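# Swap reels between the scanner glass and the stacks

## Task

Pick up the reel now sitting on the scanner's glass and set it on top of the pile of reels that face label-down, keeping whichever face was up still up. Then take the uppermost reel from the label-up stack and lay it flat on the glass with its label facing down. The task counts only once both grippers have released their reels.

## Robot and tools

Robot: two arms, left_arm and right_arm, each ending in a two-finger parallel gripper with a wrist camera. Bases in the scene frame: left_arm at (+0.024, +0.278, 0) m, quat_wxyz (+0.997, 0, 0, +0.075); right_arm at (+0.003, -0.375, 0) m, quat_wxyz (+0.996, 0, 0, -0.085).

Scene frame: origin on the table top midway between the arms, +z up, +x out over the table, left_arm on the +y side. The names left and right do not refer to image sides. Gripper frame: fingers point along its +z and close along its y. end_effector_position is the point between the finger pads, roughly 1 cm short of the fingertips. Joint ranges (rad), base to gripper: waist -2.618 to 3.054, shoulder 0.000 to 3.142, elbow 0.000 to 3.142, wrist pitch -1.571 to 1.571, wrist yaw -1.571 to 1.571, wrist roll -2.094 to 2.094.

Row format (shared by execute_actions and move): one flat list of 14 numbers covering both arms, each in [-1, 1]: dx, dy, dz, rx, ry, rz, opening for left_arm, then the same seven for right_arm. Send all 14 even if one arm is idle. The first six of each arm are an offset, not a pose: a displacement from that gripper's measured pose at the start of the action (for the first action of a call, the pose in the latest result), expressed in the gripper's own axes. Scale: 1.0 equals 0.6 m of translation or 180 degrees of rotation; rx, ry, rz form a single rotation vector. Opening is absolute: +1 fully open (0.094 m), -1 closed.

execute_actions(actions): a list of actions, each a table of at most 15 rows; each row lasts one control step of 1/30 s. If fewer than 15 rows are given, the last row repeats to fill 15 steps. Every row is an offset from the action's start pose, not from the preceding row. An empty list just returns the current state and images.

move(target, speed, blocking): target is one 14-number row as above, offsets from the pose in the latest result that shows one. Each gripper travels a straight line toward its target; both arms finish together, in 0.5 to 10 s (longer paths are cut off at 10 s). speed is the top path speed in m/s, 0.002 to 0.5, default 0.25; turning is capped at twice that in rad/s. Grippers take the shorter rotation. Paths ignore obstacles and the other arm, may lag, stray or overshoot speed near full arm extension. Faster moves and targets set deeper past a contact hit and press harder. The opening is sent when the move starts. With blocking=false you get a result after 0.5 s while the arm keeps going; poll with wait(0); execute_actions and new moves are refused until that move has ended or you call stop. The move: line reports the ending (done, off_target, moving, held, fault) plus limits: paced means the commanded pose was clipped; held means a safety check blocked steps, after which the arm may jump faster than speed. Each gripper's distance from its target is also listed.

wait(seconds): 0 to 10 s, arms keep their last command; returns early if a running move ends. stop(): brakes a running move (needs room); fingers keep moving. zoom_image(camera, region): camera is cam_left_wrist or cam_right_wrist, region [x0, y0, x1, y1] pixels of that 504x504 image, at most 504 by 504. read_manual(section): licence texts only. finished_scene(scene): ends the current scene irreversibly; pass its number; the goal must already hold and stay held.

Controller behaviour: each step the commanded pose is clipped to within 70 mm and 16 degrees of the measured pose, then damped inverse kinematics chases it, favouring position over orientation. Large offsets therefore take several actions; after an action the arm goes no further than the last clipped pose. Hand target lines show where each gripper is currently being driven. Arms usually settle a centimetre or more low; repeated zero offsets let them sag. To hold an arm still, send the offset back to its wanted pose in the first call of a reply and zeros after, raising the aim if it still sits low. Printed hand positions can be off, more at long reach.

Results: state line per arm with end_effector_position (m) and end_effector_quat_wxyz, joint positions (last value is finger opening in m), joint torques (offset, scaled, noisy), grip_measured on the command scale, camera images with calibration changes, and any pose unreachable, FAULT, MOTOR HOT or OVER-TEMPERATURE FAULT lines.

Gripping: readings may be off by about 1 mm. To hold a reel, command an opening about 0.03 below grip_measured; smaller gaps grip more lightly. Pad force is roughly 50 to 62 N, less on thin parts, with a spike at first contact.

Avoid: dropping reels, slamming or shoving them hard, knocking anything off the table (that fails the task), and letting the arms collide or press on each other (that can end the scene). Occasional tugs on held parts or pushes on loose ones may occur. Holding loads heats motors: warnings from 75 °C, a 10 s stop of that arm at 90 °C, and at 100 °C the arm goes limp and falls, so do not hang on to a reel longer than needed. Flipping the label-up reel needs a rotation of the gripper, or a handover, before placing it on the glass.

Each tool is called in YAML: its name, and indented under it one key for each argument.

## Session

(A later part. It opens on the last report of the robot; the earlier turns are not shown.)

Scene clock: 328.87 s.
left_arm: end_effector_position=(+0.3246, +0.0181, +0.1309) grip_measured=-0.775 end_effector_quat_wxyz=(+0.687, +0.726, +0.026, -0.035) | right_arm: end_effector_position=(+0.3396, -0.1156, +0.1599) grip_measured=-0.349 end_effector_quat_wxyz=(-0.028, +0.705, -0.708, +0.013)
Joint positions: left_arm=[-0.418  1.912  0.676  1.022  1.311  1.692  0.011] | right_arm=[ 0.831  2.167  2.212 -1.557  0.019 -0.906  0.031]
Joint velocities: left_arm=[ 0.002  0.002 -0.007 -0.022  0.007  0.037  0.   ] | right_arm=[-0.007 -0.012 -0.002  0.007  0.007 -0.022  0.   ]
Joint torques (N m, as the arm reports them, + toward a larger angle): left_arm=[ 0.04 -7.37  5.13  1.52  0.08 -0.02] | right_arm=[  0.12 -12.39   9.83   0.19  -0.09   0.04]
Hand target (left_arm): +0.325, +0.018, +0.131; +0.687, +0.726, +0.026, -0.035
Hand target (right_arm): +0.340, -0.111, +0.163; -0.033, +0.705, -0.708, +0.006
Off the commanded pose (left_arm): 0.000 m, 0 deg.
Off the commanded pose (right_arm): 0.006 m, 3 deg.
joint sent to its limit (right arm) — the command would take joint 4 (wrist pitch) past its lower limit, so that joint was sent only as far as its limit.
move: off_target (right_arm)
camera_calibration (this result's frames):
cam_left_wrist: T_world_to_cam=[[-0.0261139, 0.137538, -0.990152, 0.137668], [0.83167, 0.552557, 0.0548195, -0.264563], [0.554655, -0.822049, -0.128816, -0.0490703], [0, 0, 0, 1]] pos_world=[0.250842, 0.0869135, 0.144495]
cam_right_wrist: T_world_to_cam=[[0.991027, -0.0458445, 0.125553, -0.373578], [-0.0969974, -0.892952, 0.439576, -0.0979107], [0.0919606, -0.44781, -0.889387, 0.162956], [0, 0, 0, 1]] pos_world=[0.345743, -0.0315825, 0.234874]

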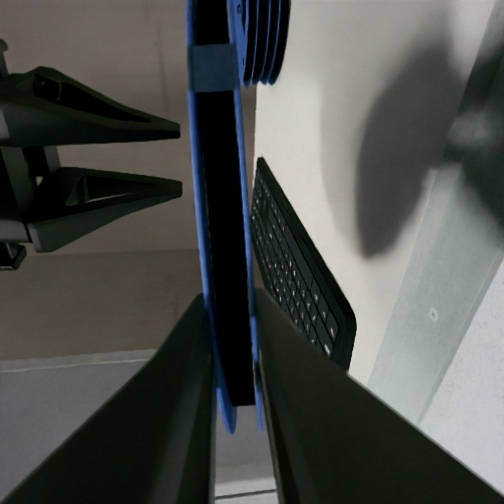

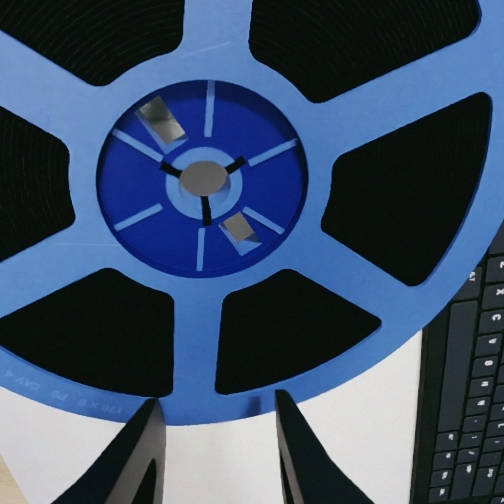

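move:
  target: [0,0,0,0,0,0,-1,-0.022,0.008,0.012,0,0,0,-0.35]
  speed: 0.04

move:
  target: [0,0,0,0,0,0,-1,0,0,0.022,0,0,0,-0.35]
  speed: 0.02

Scene clock: 341.73 s.
left_arm: end_effector_position=(+0.3246, +0.0181, +0.1309) grip_measured=-0.775 end_effector_quat_wxyz=(+0.687, +0.726, +0.026, -0.035) | right_arm: end_effector_position=(+0.3341, -0.1059, +0.1600) grip_measured=-0.349 end_effector_quat_wxyz=(-0.032, +0.706, -0.708, +0.012)
Joint positions: left_arm=[-0.418  1.912  0.676  1.022  1.311  1.692  0.011] | right_arm=[ 0.857  2.167  2.212 -1.55   0.018 -0.881  0.031]
Joint velocities: left_arm=[-0.012 -0.007  0.007  0.022 -0.007  0.051 -0.001] | right_arm=[-0.007  0.002 -0.012  0.007  0.007  0.066  0.   ]
Joint torques (N m, as the arm reports them, + toward a larger angle): left_arm=[ 0.02 -7.38  5.13  1.52  0.08 -0.02] | right_arm=[  0.42 -11.95   6.75   0.4    0.03   0.07]
Hand target (left_arm): +0.325, +0.018, +0.131; +0.687, +0.726, +0.026, -0.035
Hand target (right_arm): +0.335, -0.102, +0.153; -0.028, +0.705, -0.708, +0.013
Off the commanded pose (left_arm): 0.000 m, 0 deg.
Off the commanded pose (right_arm): 0.008 m, 0 deg.
move: done
camera_calibration (this result's frames):
cam_left_wrist: T_world_to_cam=[[-0.0261139, 0.137538, -0.990152, 0.137668], [0.83167, 0.552557, 0.0548195, -0.264563], [0.554655, -0.822049, -0.128816, -0.0490703], [0, 0, 0, 1]] pos_world=[0.250842, 0.0869135, 0.144495]
cam_right_wrist: T_world_to_cam=[[0.99052, -0.045031, 0.129775, -0.368055], [-0.0975484, -0.895748, 0.433729, -0.0889417], [0.0967147, -0.442276, -0.891649, 0.167296], [0, 0, 0, 1]] pos_world=[0.33971, -0.022252, 0.235511]

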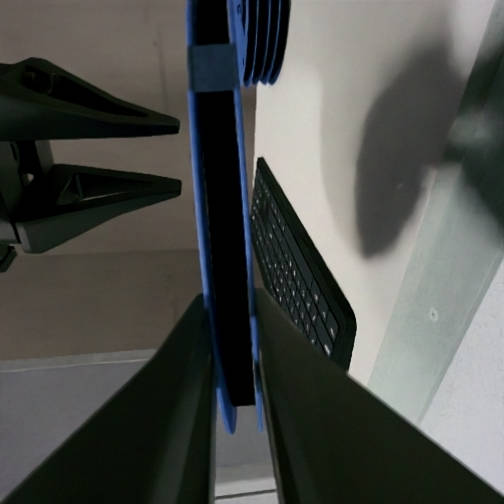

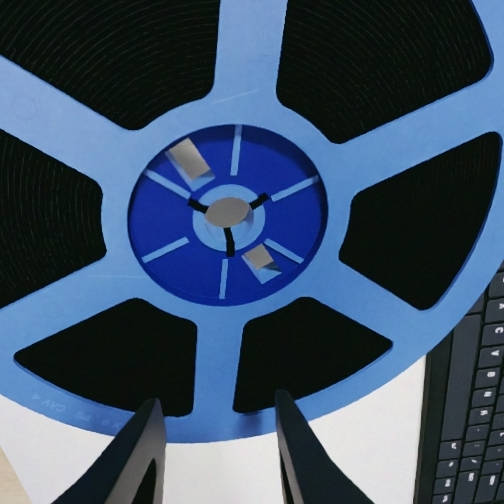

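Scene clock: 342.67 s.
left_arm: end_effector_position=(+0.3246, +0.0181, +0.1309) grip_measured=-0.775 end_effector_quat_wxyz=(+0.687, +0.726, +0.026, -0.035) | right_arm: end_effector_position=(+0.3347, -0.1053, +0.1454) grip_measured=-0.349 end_effector_quat_wxyz=(-0.026, +0.706, -0.708, +0.012)
Joint positions: left_arm=[-0.418  1.912  0.676  1.022  1.311  1.692  0.011] | right_arm=[ 0.857  2.167  2.153 -1.503  0.018 -0.881  0.031]
Joint velocities: left_arm=[-0.007  0.002  0.027 -0.022 -0.066  0.007 -0.001] | right_arm=[-0.007 -0.012 -0.007  0.066 -0.022  0.007  0.   ]
Joint torques (N m, as the arm reports them, + toward a larger angle): left_arm=[ 0.03 -7.38  5.12  1.52  0.08 -0.03] | right_arm=[ -0.01 -14.59   5.65   0.36   0.01   0.02]
Hand target (left_arm): +0.325, +0.018, +0.131; +0.687, +0.726, +0.026, -0.035
Hand target (right_arm): +0.335, -0.105, +0.147; -0.031, +0.706, -0.708, +0.012
Off the commanded pose (left_arm): 0.000 m, 0 deg.
Off the commanded pose (right_arm): 0.001 m, 1 deg.
move: done
camera_calibration (this result's frames):
cam_left_wrist: T_world_to_cam=[[-0.0261139, 0.137538, -0.990152, 0.137668], [0.83167, 0.552557, 0.0548195, -0.264563], [0.554655, -0.822049, -0.128816, -0.0490703], [0, 0, 0, 1]] pos_world=[0.250842, 0.0869135, 0.144495]
cam_right_wrist: T_world_to_cam=[[0.991667, -0.0440899, 0.121051, -0.365789], [-0.0935495, -0.892464, 0.441311, -0.0841689], [0.0885765, -0.448958, -0.889152, 0.156106], [0, 0, 0, 1]] pos_world=[0.341039, -0.0211604, 0.220225]

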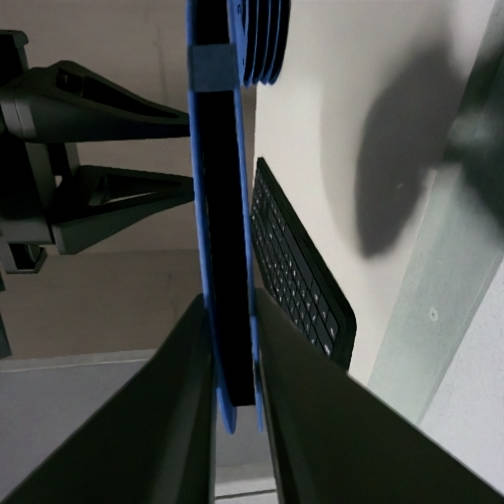

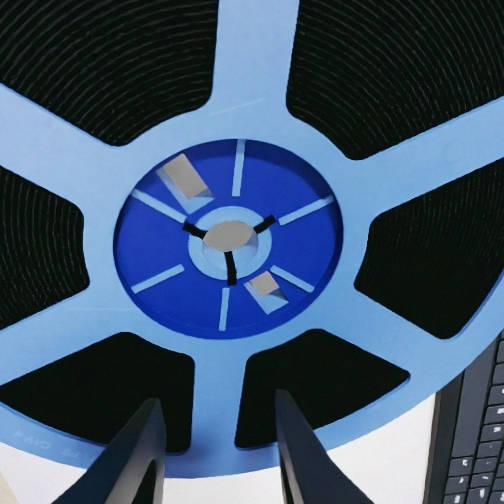

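move:
  target: [0,0,0,0,0,0,-1,-0.013,0,0.018,0,0,0,-0.35]
  speed: 0.02

move:
  target: [0,0,0,0,0,0,-1,0,0,0,0,0,0,-1]

Scene clock: 349.43 s.
left_arm: end_effector_position=(+0.3246, +0.0181, +0.1309) grip_measured=-0.775 end_effector_quat_wxyz=(+0.687, +0.726, +0.026, -0.035) | right_arm: end_effector_position=(+0.3369, -0.1003, +0.1457) grip_measured=-0.349 end_effector_quat_wxyz=(-0.036, +0.705, -0.708, +0.012)
Joint positions: left_arm=[-0.418  1.912  0.676  1.022  1.311  1.692  0.011] | right_arm=[ 0.862  2.167  2.153 -1.483  0.018 -0.873  0.031]
Joint velocities: left_arm=[-0.002 -0.007 -0.002  0.007  0.007  0.007 -0.001] | right_arm=[-0.007 -0.022  0.012 -0.007 -0.022  0.007 -0.   ]
Joint torques (N m, as the arm reports them, + toward a larger angle): left_arm=[ 0.03 -7.38  5.13  1.52  0.09 -0.02] | right_arm=[  0.48 -12.04   5.76   0.41   0.02   0.06]
Hand target (left_arm): +0.325, +0.018, +0.131; +0.687, +0.726, +0.026, -0.035
Hand target (right_arm): +0.335, -0.098, +0.135; -0.025, +0.706, -0.708, +0.012
Off the commanded pose (left_arm): 0.000 m, 0 deg.
Off the commanded pose (right_arm): 0.011 m, 1 deg.
move: off_target (right_arm)
camera_calibration (this result's frames):
cam_left_wrist: T_world_to_cam=[[-0.0261139, 0.137538, -0.990152, 0.137668], [0.83167, 0.552557, 0.0548195, -0.264563], [0.554655, -0.822049, -0.128816, -0.0490703], [0, 0, 0, 1]] pos_world=[0.250842, 0.0869135, 0.144495]
cam_right_wrist: T_world_to_cam=[[0.989628, -0.0480223, 0.135393, -0.369621], [-0.102142, -0.897944, 0.428094, -0.0753276], [0.101017, -0.437483, -0.893535, 0.156041], [0, 0, 0, 1]] pos_world=[0.342331, -0.0171249, 0.221719]

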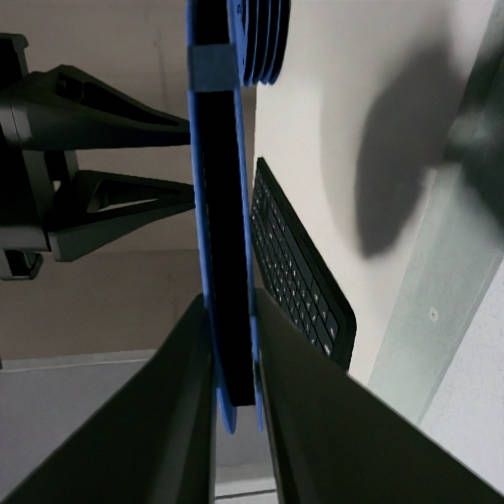

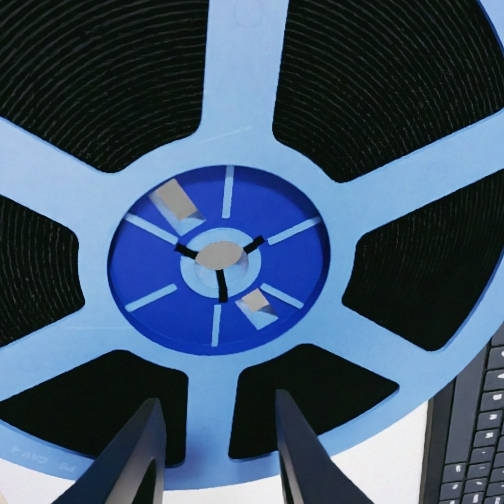

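Scene clock: 349.93 s.
left_arm: end_effector_position=(+0.3246, +0.0181, +0.1309) grip_measured=-0.775 end_effector_quat_wxyz=(+0.687, +0.726, +0.026, -0.035) | right_arm: end_effector_position=(+0.3369, -0.1003, +0.1457) grip_measured=-0.988 end_effector_quat_wxyz=(-0.036, +0.705, -0.708, +0.012)
Joint positions: left_arm=[-0.418  1.912  0.676  1.022  1.311  1.692  0.011] | right_arm=[ 0.862  2.167  2.153 -1.483  0.018 -0.873  0.001]
Joint velocities: left_arm=[ 0.002  0.012  0.012 -0.051 -0.007  0.081 -0.001] | right_arm=[ 0.007 -0.002 -0.002  0.007  0.007 -0.051  0.   ]
Joint torques (N m, as the arm reports them, + toward a larger angle): left_arm=[ 0.04 -7.36  5.14  1.52  0.08 -0.03] | right_arm=[  0.04 -13.5    7.21   0.3    0.     0.03]
Hand target (left_arm): +0.325, +0.018, +0.131; +0.687, +0.726, +0.026, -0.035
Hand target (right_arm): +0.337, -0.100, +0.146; -0.036, +0.705, -0.708, +0.012
Off the commanded pose (left_arm): 0.000 m, 0 deg.
Off the commanded pose (right_arm): 0.000 m, 0 deg.
move: done
camera_calibration (this result's frames):
cam_left_wrist: T_world_to_cam=[[-0.0261139, 0.137538, -0.990152, 0.137668], [0.83167, 0.552557, 0.0548195, -0.264563], [0.554655, -0.822049, -0.128816, -0.0490703], [0, 0, 0, 1]] pos_world=[0.250842, 0.0869135, 0.144495]
cam_right_wrist: T_world_to_cam=[[0.989628, -0.0480223, 0.135393, -0.369621], [-0.102142, -0.897944, 0.428094, -0.0753276], [0.101017, -0.437483, -0.893535, 0.156041], [0, 0, 0, 1]] pos_world=[0.342331, -0.0171249, 0.221719]

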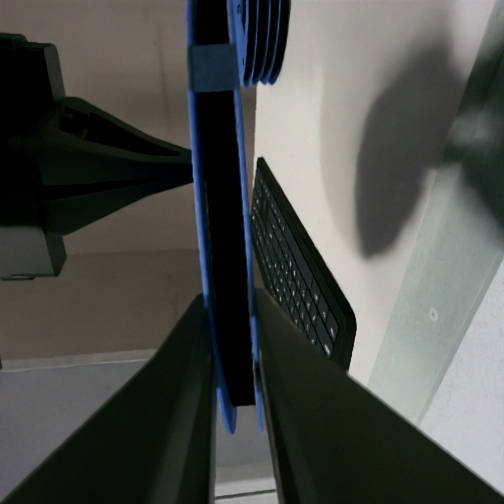

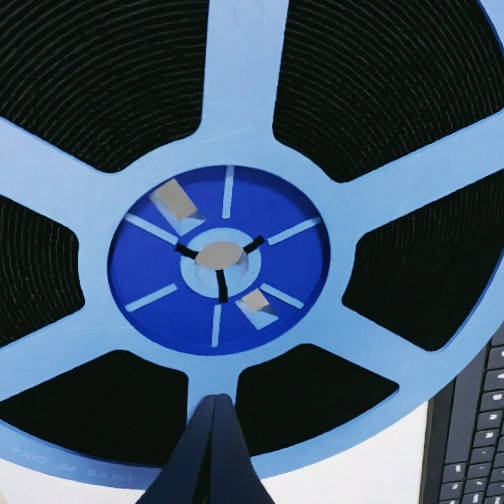

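move:
  target: [0,0,0,0,0,0,-1,0,0,0,0,0,0,-0.4]

move:
  target: [0,0,0,0,0,0,-1,0,0,0.03,0,0,0,-0.4]
  speed: 0.02

move:
  target: [0,0,0,0,0,0,-1,0,0,0,0,0,0,-1]

Scene clock: 358.27 s.
left_arm: end_effector_position=(+0.3246, +0.0181, +0.1309) grip_measured=-0.775 end_effector_quat_wxyz=(+0.687, +0.726, +0.026, -0.035) | right_arm: end_effector_position=(+0.3369, -0.1003, +0.1457) grip_measured=-0.401 end_effector_quat_wxyz=(-0.036, +0.705, -0.708, +0.012)
Joint positions: left_arm=[-0.418  1.912  0.676  1.022  1.311  1.692  0.011] | right_arm=[ 0.862  2.167  2.153 -1.483  0.018 -0.873  0.028]
Joint velocities: left_arm=[ 0.002 -0.002 -0.002 -0.022  0.007  0.081 -0.   ] | right_arm=[-0.012 -0.007 -0.012  0.066 -0.066 -0.051 -0.001]
Joint torques (N m, as the arm reports them, + toward a larger angle): left_arm=[ 0.03 -7.37  5.13  1.52  0.08 -0.02] | right_arm=[  0.05 -13.45   7.21   0.3    0.01   0.02]
Hand target (left_arm): +0.325, +0.018, +0.131; +0.687, +0.726, +0.026, -0.035
Hand target (right_arm): +0.337, -0.100, +0.146; -0.036, +0.705, -0.708, +0.012
Off the commanded pose (left_arm): 0.000 m, 0 deg.
Off the commanded pose (right_arm): 0.000 m, 0 deg.
move: done
camera_calibration (this result's frames):
cam_left_wrist: T_world_to_cam=[[-0.0261139, 0.137538, -0.990152, 0.137668], [0.83167, 0.552557, 0.0548195, -0.264563], [0.554655, -0.822049, -0.128816, -0.0490703], [0, 0, 0, 1]] pos_world=[0.250842, 0.0869135, 0.144495]
cam_right_wrist: T_world_to_cam=[[0.989628, -0.0480223, 0.135393, -0.369621], [-0.102142, -0.897944, 0.428094, -0.0753276], [0.101017, -0.437483, -0.893535, 0.156041], [0, 0, 0, 1]] pos_world=[0.342331, -0.0171249, 0.221719]

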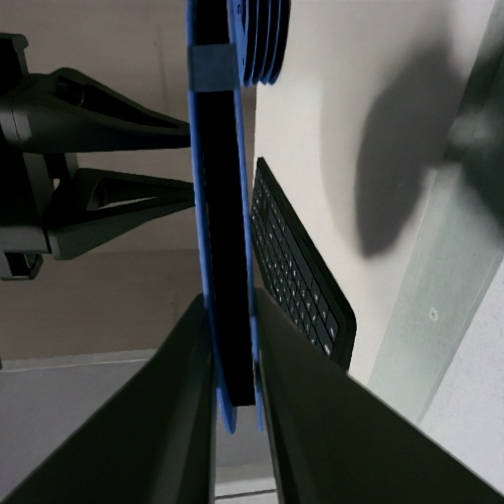

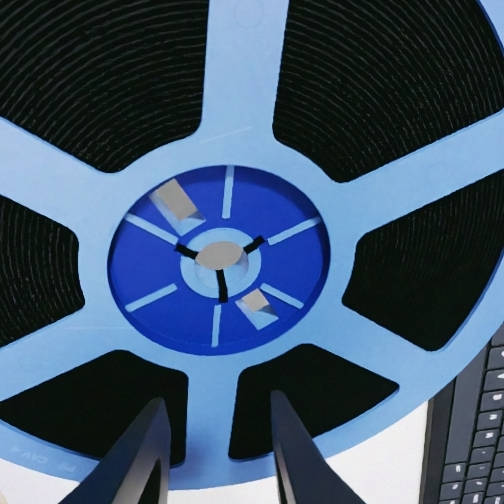

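Scene clock: 359.43 s.
left_arm: end_effector_position=(+0.3256, +0.0183, +0.1240) grip_measured=-0.775 end_effector_quat_wxyz=(+0.681, +0.730, +0.045, -0.045) | right_arm: end_effector_position=(+0.3389, -0.0996, +0.1293) grip_measured=-0.401 end_effector_quat_wxyz=(-0.033, +0.705, -0.708, +0.014)
Joint positions: left_arm=[-0.418  1.919  0.676  0.984  1.3    1.693  0.011] | right_arm=[ 0.862  2.167  2.087 -1.422  0.022 -0.873  0.028]
Joint velocities: left_arm=[-0.002 -0.002 -0.002 -0.022  0.007 -0.007 -0.001] | right_arm=[-0.002 -0.002 -0.012 -0.007  0.007  0.066  0.001]
Joint torques (N m, as the arm reports them, + toward a larger angle): left_arm=[ 0.04 -8.12  5.17  1.84  0.23  0.02] | right_arm=[ -0.03 -14.45   5.16   0.41  -0.03   0.  ]
Hand target (left_arm): +0.325, +0.018, +0.131; +0.686, +0.726, +0.026, -0.034
Hand target (right_arm): +0.338, -0.100, +0.128; -0.035, +0.705, -0.708, +0.013
Off the commanded pose (left_arm): 0.007 m, 3 deg.
Off the commanded pose (right_arm): 0.002 m, 0 deg.
move: off_target (left_arm)
camera_calibration (this result's frames):
cam_left_wrist: T_world_to_cam=[[-0.0684377, 0.151125, -0.986143, 0.143803], [0.827219, 0.561152, 0.0285876, -0.260647], [0.557696, -0.813799, -0.163418, -0.0471694], [0, 0, 0, 1]] pos_world=[0.25176, 0.0861439, 0.141553]
cam_right_wrist: T_world_to_cam=[[0.989801, -0.047467, 0.134315, -0.369149], [-0.101787, -0.89529, 0.4337, -0.0680326], [0.0996641, -0.442949, -0.89099, 0.141088], [0, 0, 0, 1]] pos_world=[0.344398, -0.0159367, 0.204796]

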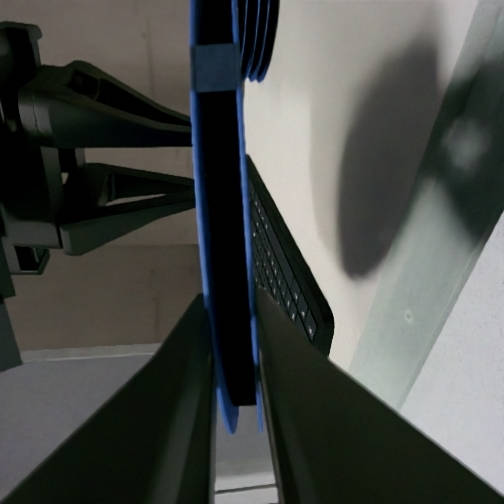

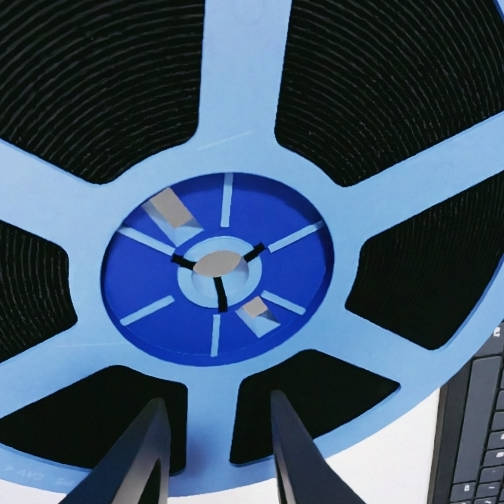

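Scene clock: 359.93 s.
left_arm: end_effector_position=(+0.3283, +0.0184, +0.1225) grip_measured=-0.775 end_effector_quat_wxyz=(+0.679, +0.731, +0.053, -0.042) | right_arm: end_effector_position=(+0.3386, -0.0997, +0.1293) grip_measured=-0.988 end_effector_quat_wxyz=(-0.032, +0.705, -0.708, +0.014)
Joint positions: left_arm=[-0.418  1.919  0.676  0.977  1.283  1.693  0.011] | right_arm=[ 0.862  2.167  2.087 -1.423  0.022 -0.873  0.001]
Joint velocities: left_arm=[-0.007 -0.007 -0.002 -0.022  0.022  0.051  0.   ] | right_arm=[-0.012 -0.007 -0.002 -0.022  0.051 -0.037  0.   ]
Joint torques (N m, as the arm reports them, + toward a larger angle): left_arm=[ 0.08 -7.43  5.12  1.6   0.26 -0.02] | right_arm=[ -0.01 -13.6    7.27   0.29   0.02   0.01]
Hand target (left_arm): +0.326, +0.018, +0.124; +0.681, +0.730, +0.045, -0.045
Hand target (right_arm): +0.339, -0.100, +0.129; -0.033, +0.705, -0.708, +0.014
Off the commanded pose (left_arm): 0.003 m, 1 deg.
Off the commanded pose (right_arm): 0.000 m, 0 deg.
move: done
camera_calibration (this result's frames):
cam_left_wrist: T_world_to_cam=[[-0.0759561, 0.155779, -0.984867, 0.144725], [0.818159, 0.574323, 0.0277434, -0.260068], [0.569954, -0.80367, -0.171075, -0.0521006], [0, 0, 0, 1]] pos_world=[0.253465, 0.0849464, 0.140837]
cam_right_wrist: T_world_to_cam=[[0.989953, -0.0473828, 0.133223, -0.368795], [-0.101276, -0.895102, 0.434207, -0.0683855], [0.0986746, -0.443337, -0.890907, 0.141324], [0, 0, 0, 1]] pos_world=[0.344219, -0.0160325, 0.204732]

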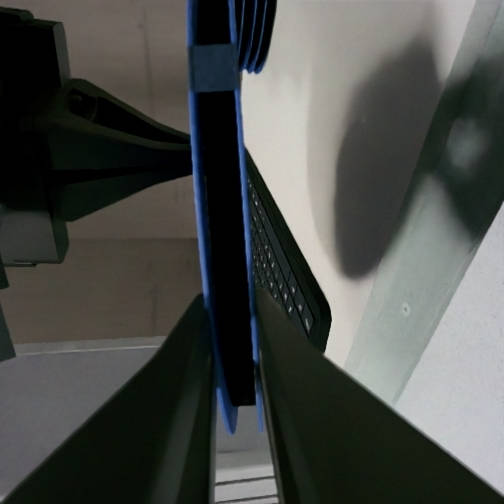

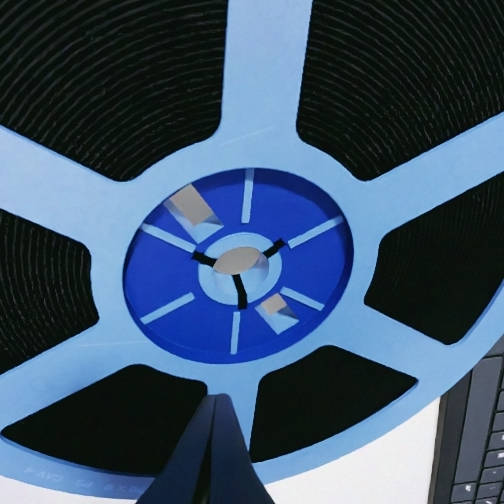

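move:
  target: [0,0,0,0,0,0,-1,0.012,0.005,-0.025,0,0,0,-0.55]
  speed: 0.04

move:
  target: [0,0,0,0,0,0,-1,0,0,0.022,0,0,0,-0.55]
  speed: 0.015

Scene clock: 374.57 s.
left_arm: end_effector_position=(+0.3285, +0.0185, +0.1219) grip_measured=-0.775 end_effector_quat_wxyz=(+0.678, +0.731, +0.054, -0.042) | right_arm: end_effector_position=(+0.3348, -0.1029, +0.1290) grip_measured=-0.551 end_effector_quat_wxyz=(-0.022, +0.706, -0.708, +0.013)
Joint positions: left_arm=[-0.418  1.919  0.676  0.973  1.282  1.693  0.011] | right_arm=[ 0.862  2.167  2.087 -1.444  0.022 -0.876  0.021]
Joint velocities: left_arm=[ 0.002 -0.002 -0.017 -0.007 -0.007  0.051 -0.001] | right_arm=[ 0.017 -0.022  0.007 -0.037 -0.022  0.037  0.   ]
Joint torques (N m, as the arm reports them, + toward a larger angle): left_arm=[ 0.02 -7.42  5.11  1.58  0.12 -0.02] | right_arm=[ -0.44 -15.91   8.5    0.12   0.01  -0.03]
Hand target (left_arm): +0.328, +0.018, +0.122; +0.679, +0.731, +0.053, -0.042
Hand target (right_arm): +0.335, -0.107, +0.144; -0.033, +0.705, -0.708, +0.014
Off the commanded pose (left_arm): 0.001 m, 0 deg.
Off the commanded pose (right_arm): 0.015 m, 1 deg.
move: off_target (right_arm)
camera_calibration (this result's frames):
cam_left_wrist: T_world_to_cam=[[-0.0797039, 0.15704, -0.984371, 0.14537], [0.817408, 0.575489, 0.0256249, -0.259712], [0.570519, -0.80259, -0.174235, -0.0520587], [0, 0, 0, 1]] pos_world=[0.253578, 0.0848508, 0.140683]
cam_right_wrist: T_world_to_cam=[[0.992008, -0.0434763, 0.118448, -0.363469], [-0.0924021, -0.88957, 0.447355, -0.0756216], [0.0859185, -0.454725, -0.886478, 0.142559], [0, 0, 0, 1]] pos_world=[0.341328, -0.0182479, 0.203257]

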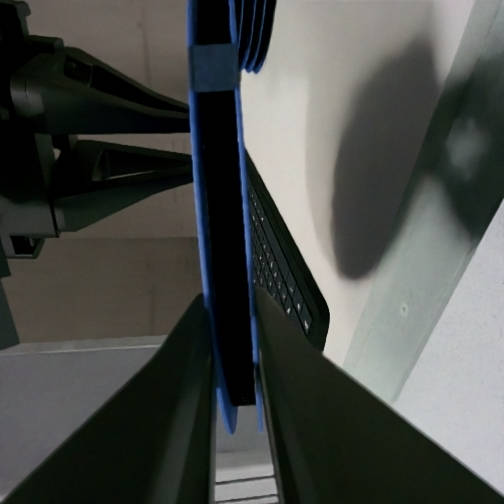

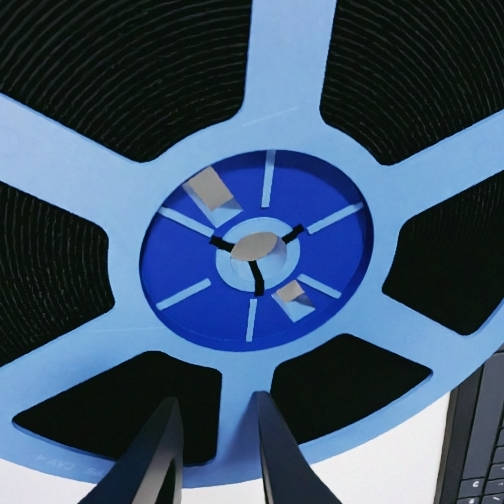

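Scene clock: 375.67 s.
left_arm: end_effector_position=(+0.3297, +0.0189, +0.1166) grip_measured=-0.775 end_effector_quat_wxyz=(+0.672, +0.735, +0.072, -0.050) | right_arm: end_effector_position=(+0.3374, -0.1011, +0.1199) grip_measured=-0.551 end_effector_quat_wxyz=(-0.026, +0.706, -0.708, +0.014)
Joint positions: left_arm=[-0.418  1.919  0.676  0.934  1.267  1.694  0.011] | right_arm=[ 0.862  2.167  2.05  -1.399  0.023 -0.876  0.021]
Joint velocities: left_arm=[-0.012 -0.002  0.007 -0.007  0.022 -0.051  0.001] | right_arm=[-0.012 -0.002 -0.007 -0.007 -0.081  0.051 -0.001]
Joint torques (N m, as the arm reports them, + toward a larger angle): left_arm=[ 0.03 -7.58  5.2   1.87  0.3   0.01] | right_arm=[  0.01 -14.     5.18   0.33  -0.01   0.01]
Hand target (left_arm): +0.328, +0.019, +0.122; +0.678, +0.732, +0.054, -0.043
Hand target (right_arm): +0.335, -0.103, +0.116; -0.022, +0.706, -0.708, +0.013
Off the commanded pose (left_arm): 0.005 m, 2 deg.
Off the commanded pose (right_arm): 0.005 m, 0 deg.
move: done
camera_calibration (this result's frames):
cam_left_wrist: T_world_to_cam=[[-0.116997, 0.169872, -0.978496, 0.151512], [0.80972, 0.586794, 0.00505401, -0.256123], [0.575034, -0.791717, -0.206202, -0.0512739], [0, 0, 0, 1]] pos_world=[0.254599, 0.0839596, 0.138975]
cam_right_wrist: T_world_to_cam=[[0.991171, -0.0440038, 0.125071, -0.365491], [-0.0955185, -0.891212, 0.443415, -0.0682938], [0.091953, -0.451447, -0.887547, 0.13349], [0, 0, 0, 1]] pos_world=[0.343466, -0.0166834, 0.194474]

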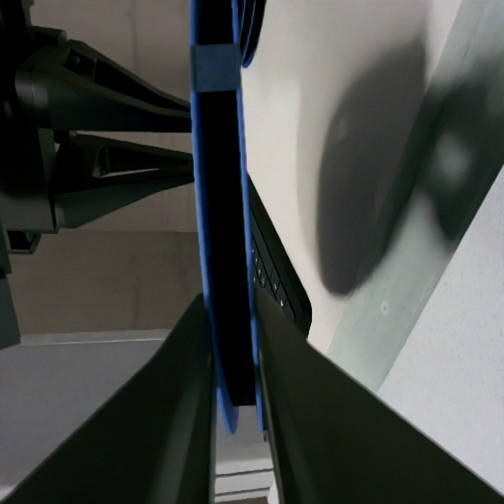

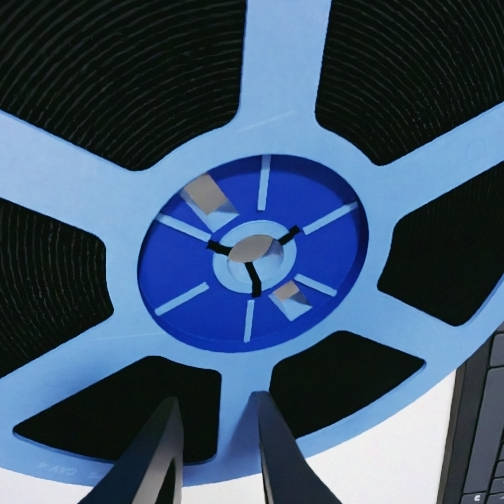

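move:
  target: [0,0,0,0,0,0,-1,0,0,-0.08,0,0,0,-0.55]
  speed: 0.06

move:
  target: [0,-0.06,-0.222,0.054,0,0.055,-1,0,0,-0.03,0,0,0,-0.55]
  speed: 0.1

Scene clock: 397.33 s.
left_arm: end_effector_position=(+0.3302, +0.0191, +0.1149) grip_measured=-0.775 end_effector_quat_wxyz=(+0.670, +0.736, +0.077, -0.052) | right_arm: end_effector_position=(+0.3351, -0.1033, +0.1642) grip_measured=-0.551 end_effector_quat_wxyz=(-0.039, +0.705, -0.708, +0.016)
Joint positions: left_arm=[-0.418  1.919  0.676  0.922  1.262  1.695  0.011] | right_arm=[ 0.862  2.167  2.228 -1.552  0.025 -0.876  0.021]
Joint velocities: left_arm=[ 0.002  0.012 -0.012  0.022 -0.037  0.066 -0.   ] | right_arm=[-0.022 -0.002 -0.017 -0.037  0.022 -0.022  0.   ]
Joint torques (N m, as the arm reports them, + toward a larger angle): left_arm=[ 0.03 -7.44  5.14  1.65  0.18 -0.02] | right_arm=[  0.22 -12.78   9.33   0.2    0.01   0.04]
Hand target (left_arm): +0.330, +0.019, +0.117; +0.672, +0.735, +0.072, -0.050
Hand target (right_arm): +0.335, -0.102, +0.167; -0.039, +0.706, -0.707, +0.015
Off the commanded pose (left_arm): 0.002 m, 1 deg.
Off the commanded pose (right_arm): 0.004 m, 1 deg.
joint sent to its limit (right arm) — the command would take joint 4 (wrist pitch) past its lower limit, so that joint was sent only as far as its limit.
move: done
camera_calibration (this result's frames):
cam_left_wrist: T_world_to_cam=[[-0.127837, 0.17389, -0.976432, 0.153162], [0.806796, 0.59083, -0.000408231, -0.255077], [0.576835, -0.787834, -0.215823, -0.0513173], [0, 0, 0, 1]] pos_world=[0.254976, 0.0836445, 0.138373]
cam_right_wrist: T_world_to_cam=[[0.988461, -0.0461282, 0.144279, -0.371288], [-0.104342, -0.89783, 0.427801, -0.0852768], [0.109804, -0.437919, -0.892283, 0.168218], [0, 0, 0, 1]] pos_world=[0.339635, -0.0200251, 0.240149]

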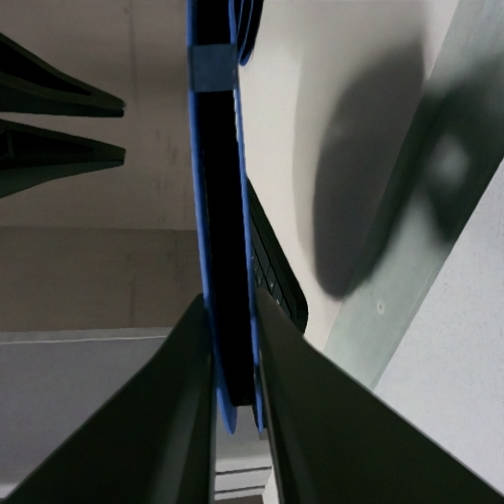

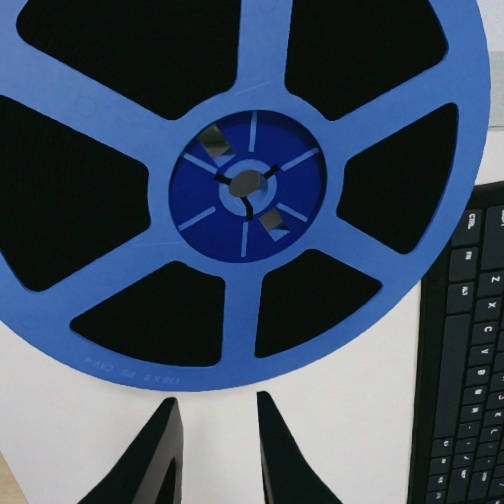

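Scene clock: 399.53 s.
left_arm: end_effector_position=(+0.3240, +0.1541, +0.0904) grip_measured=-0.775 end_effector_quat_wxyz=(+0.697, +0.709, +0.086, +0.068) | right_arm: end_effector_position=(+0.3349, -0.1034, +0.1641) grip_measured=-0.551 end_effector_quat_wxyz=(-0.038, +0.705, -0.708, +0.016)
Joint positions: left_arm=[0.034 1.94  0.498 0.907 1.534 2.081 0.011] | right_arm=[ 0.862  2.167  2.228 -1.553  0.025 -0.876  0.021]
Joint velocities: left_arm=[ 0.002  0.002 -0.007  0.022  0.066 -0.066  0.   ] | right_arm=[-0.012 -0.017  0.007 -0.066  0.022  0.037  0.001]
Joint torques (N m, as the arm reports them, + toward a larger angle): left_arm=[ 0.44 -5.86  3.7   1.47  0.59  0.05] | right_arm=[  0.13 -15.85   9.18   0.17   0.01   0.02]
Hand target (left_arm): +0.319, +0.155, +0.093; +0.705, +0.703, +0.067, +0.064
Hand target (right_arm): +0.333, -0.104, +0.181; -0.056, +0.705, -0.707, +0.017
Off the commanded pose (left_arm): 0.005 m, 18 deg; orientation clipped at the last step of the last action.
Off the commanded pose (right_arm): 0.018 m, 0 deg.
joint sent to its limit (left arm) — the command would take joint 6 (wrist roll) past its upper limit, so that joint was sent only as far as its limit.
joint sent to its limit (right arm) — the command would take joint 4 (wrist pitch) past its lower limit, so that joint was sent only as far as its limit.
move: off_target (left_arm, right_arm); limits=paced
camera_calibration (this result's frames):
cam_left_wrist: T_world_to_cam=[[0.0121648, 0.106893, -0.994196, 0.071487], [0.679924, 0.72815, 0.0866082, -0.317832], [0.733181, -0.677032, -0.0638216, -0.0282092], [0, 0, 0, 1]] pos_world=[0.235914, 0.204689, 0.0967985]
cam_right_wrist: T_world_to_cam=[[0.988588, -0.046023, 0.143442, -0.370972], [-0.103965, -0.897517, 0.428549, -0.0856694], [0.109019, -0.438572, -0.892059, 0.168301], [0, 0, 0, 1]] pos_world=[0.339484, -0.0201508, 0.240061]

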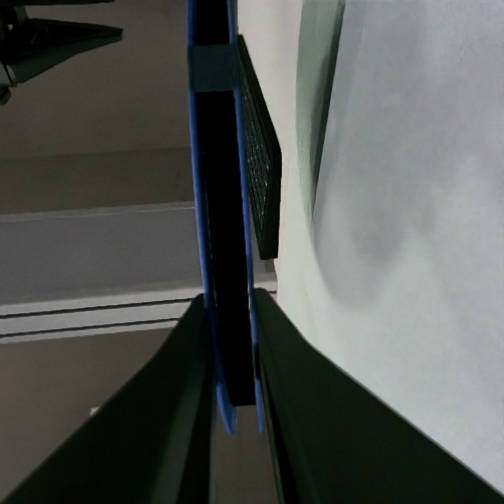

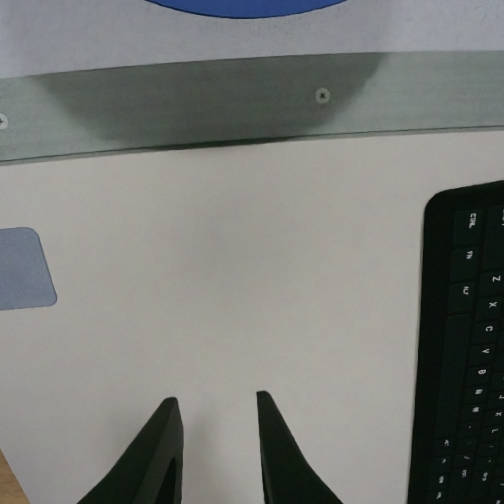

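move:
  target: [0.025,0,-0.045,0.075,0.097,-0.006,-1,0,0,0,0,0,0,-0.55]
  speed: 0.06

Scene clock: 415.97 s.
left_arm: end_effector_position=(+0.3369, +0.1817, +0.0855) grip_measured=-0.776 end_effector_quat_wxyz=(+0.603, +0.746, +0.230, +0.166) | right_arm: end_effector_position=(+0.3348, -0.1035, +0.1641) grip_measured=-0.551 end_effector_quat_wxyz=(-0.038, +0.705, -0.708, +0.016)
Joint positions: left_arm=[0.07  1.651 0.361 0.709 1.162 2.082 0.011] | right_arm=[ 0.862  2.167  2.228 -1.553  0.025 -0.876  0.021]
Joint velocities: left_arm=[ 0.002 -0.037 -0.012 -0.081  0.022 -0.051  0.   ] | right_arm=[ 0.002 -0.002  0.002  0.037 -0.066  0.007  0.001]
Joint torques (N m, as the arm reports them, + toward a larger angle): left_arm=[ 0.62 -6.83  3.53  1.47  0.38  0.05] | right_arm=[  0.02 -13.35   7.09   0.3    0.     0.02]
Hand target (left_arm): +0.333, +0.182, +0.091; +0.606, +0.744, +0.223, +0.171
Hand target (right_arm): +0.335, -0.104, +0.164; -0.038, +0.705, -0.708, +0.016
Off the commanded pose (left_arm): 0.007 m, 4 deg.
Off the commanded pose (right_arm): 0.000 m, 0 deg.
joint sent to its limit (left arm) — the command would take joint 6 (wrist roll) past its upper limit, so that joint was sent only as far as its limit.
move: off_target (left_arm)
camera_calibration (this result's frames):
cam_left_wrist: T_world_to_cam=[[-0.137328, 0.265889, -0.954172, 0.081625], [0.403635, 0.894713, 0.191228, -0.292343], [0.904555, -0.358876, -0.230191, -0.120565], [0, 0, 0, 1]] pos_world=[0.238267, 0.196592, 0.106035]
cam_right_wrist: T_world_to_cam=[[0.98863, -0.0459881, 0.143164, -0.370866], [-0.103839, -0.897413, 0.428799, -0.0858002], [0.108757, -0.438789, -0.891984, 0.168329], [0, 0, 0, 1]] pos_world=[0.339433, -0.0201927, 0.240032]

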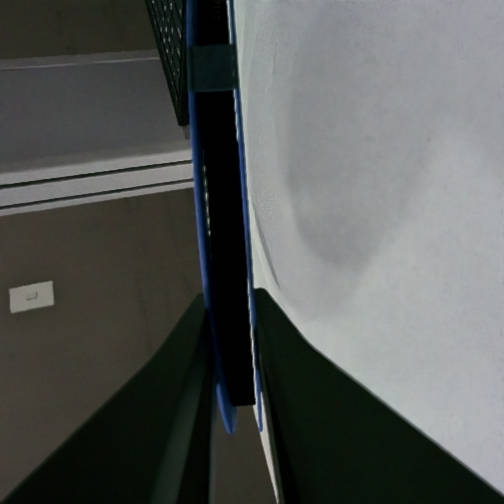

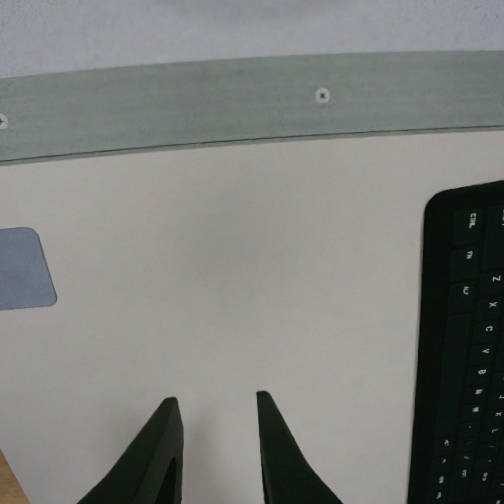

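move:
  target: [0,-0.035,0,0,0,0,-1,0,0,0,0,0,0,-0.55]
  speed: 0.03

Scene clock: 435.37 s.
left_arm: end_effector_position=(+0.3399, +0.1834, +0.0732) grip_measured=-0.775 end_effector_quat_wxyz=(+0.607, +0.744, +0.219, +0.176) | right_arm: end_effector_position=(+0.3348, -0.1035, +0.1641) grip_measured=-0.551 end_effector_quat_wxyz=(-0.038, +0.705, -0.708, +0.016)
Joint positions: left_arm=[0.077 1.758 0.352 0.854 1.175 2.084 0.011] | right_arm=[ 0.862  2.167  2.228 -1.553  0.025 -0.876  0.021]
Joint velocities: left_arm=[ 0.002 -0.002 -0.007  0.007  0.051  0.007 -0.001] | right_arm=[ 0.002 -0.012  0.002 -0.037 -0.037 -0.051  0.   ]
Joint torques (N m, as the arm reports them, + toward a larger angle): left_arm=[ 0.79 -3.91  2.19  1.47  0.24  0.02] | right_arm=[  0.05 -13.32   7.09   0.31   0.01   0.02]
Hand target (left_arm): +0.334, +0.185, +0.065; +0.605, +0.743, +0.232, +0.167
Hand target (right_arm): +0.335, -0.104, +0.164; -0.038, +0.705, -0.708, +0.016
Off the commanded pose (left_arm): 0.010 m, 2 deg.
Off the commanded pose (right_arm): 0.000 m, 0 deg.
joint sent to its limit (left arm) — the command would take joint 6 (wrist roll) past its upper limit, so that joint was sent only as far as its limit.
move: done
camera_calibration (this result's frames):
cam_left_wrist: T_world_to_cam=[[-0.105806, 0.26726, -0.957798, 0.0591364], [0.401433, 0.892708, 0.204752, -0.292646], [0.909756, -0.362828, -0.201741, -0.128585], [0, 0, 0, 1]] pos_world=[0.240716, 0.198789, 0.0906198]
cam_right_wrist: T_world_to_cam=[[0.98863, -0.0459881, 0.143164, -0.370866], [-0.103839, -0.897413, 0.428799, -0.0858002], [0.108757, -0.438789, -0.891984, 0.168329], [0, 0, 0, 1]] pos_world=[0.339433, -0.0201927, 0.240032]

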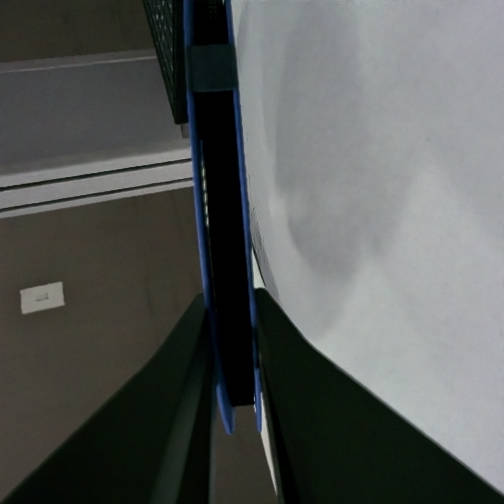

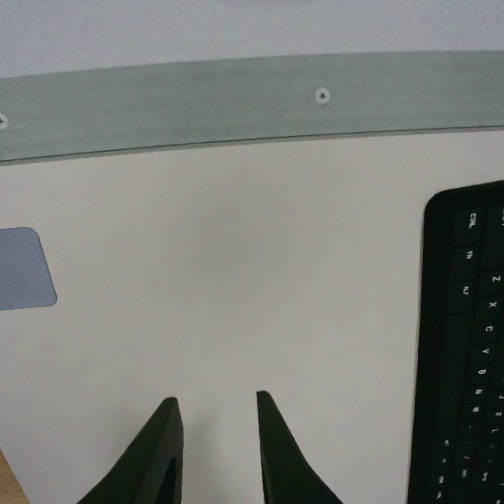

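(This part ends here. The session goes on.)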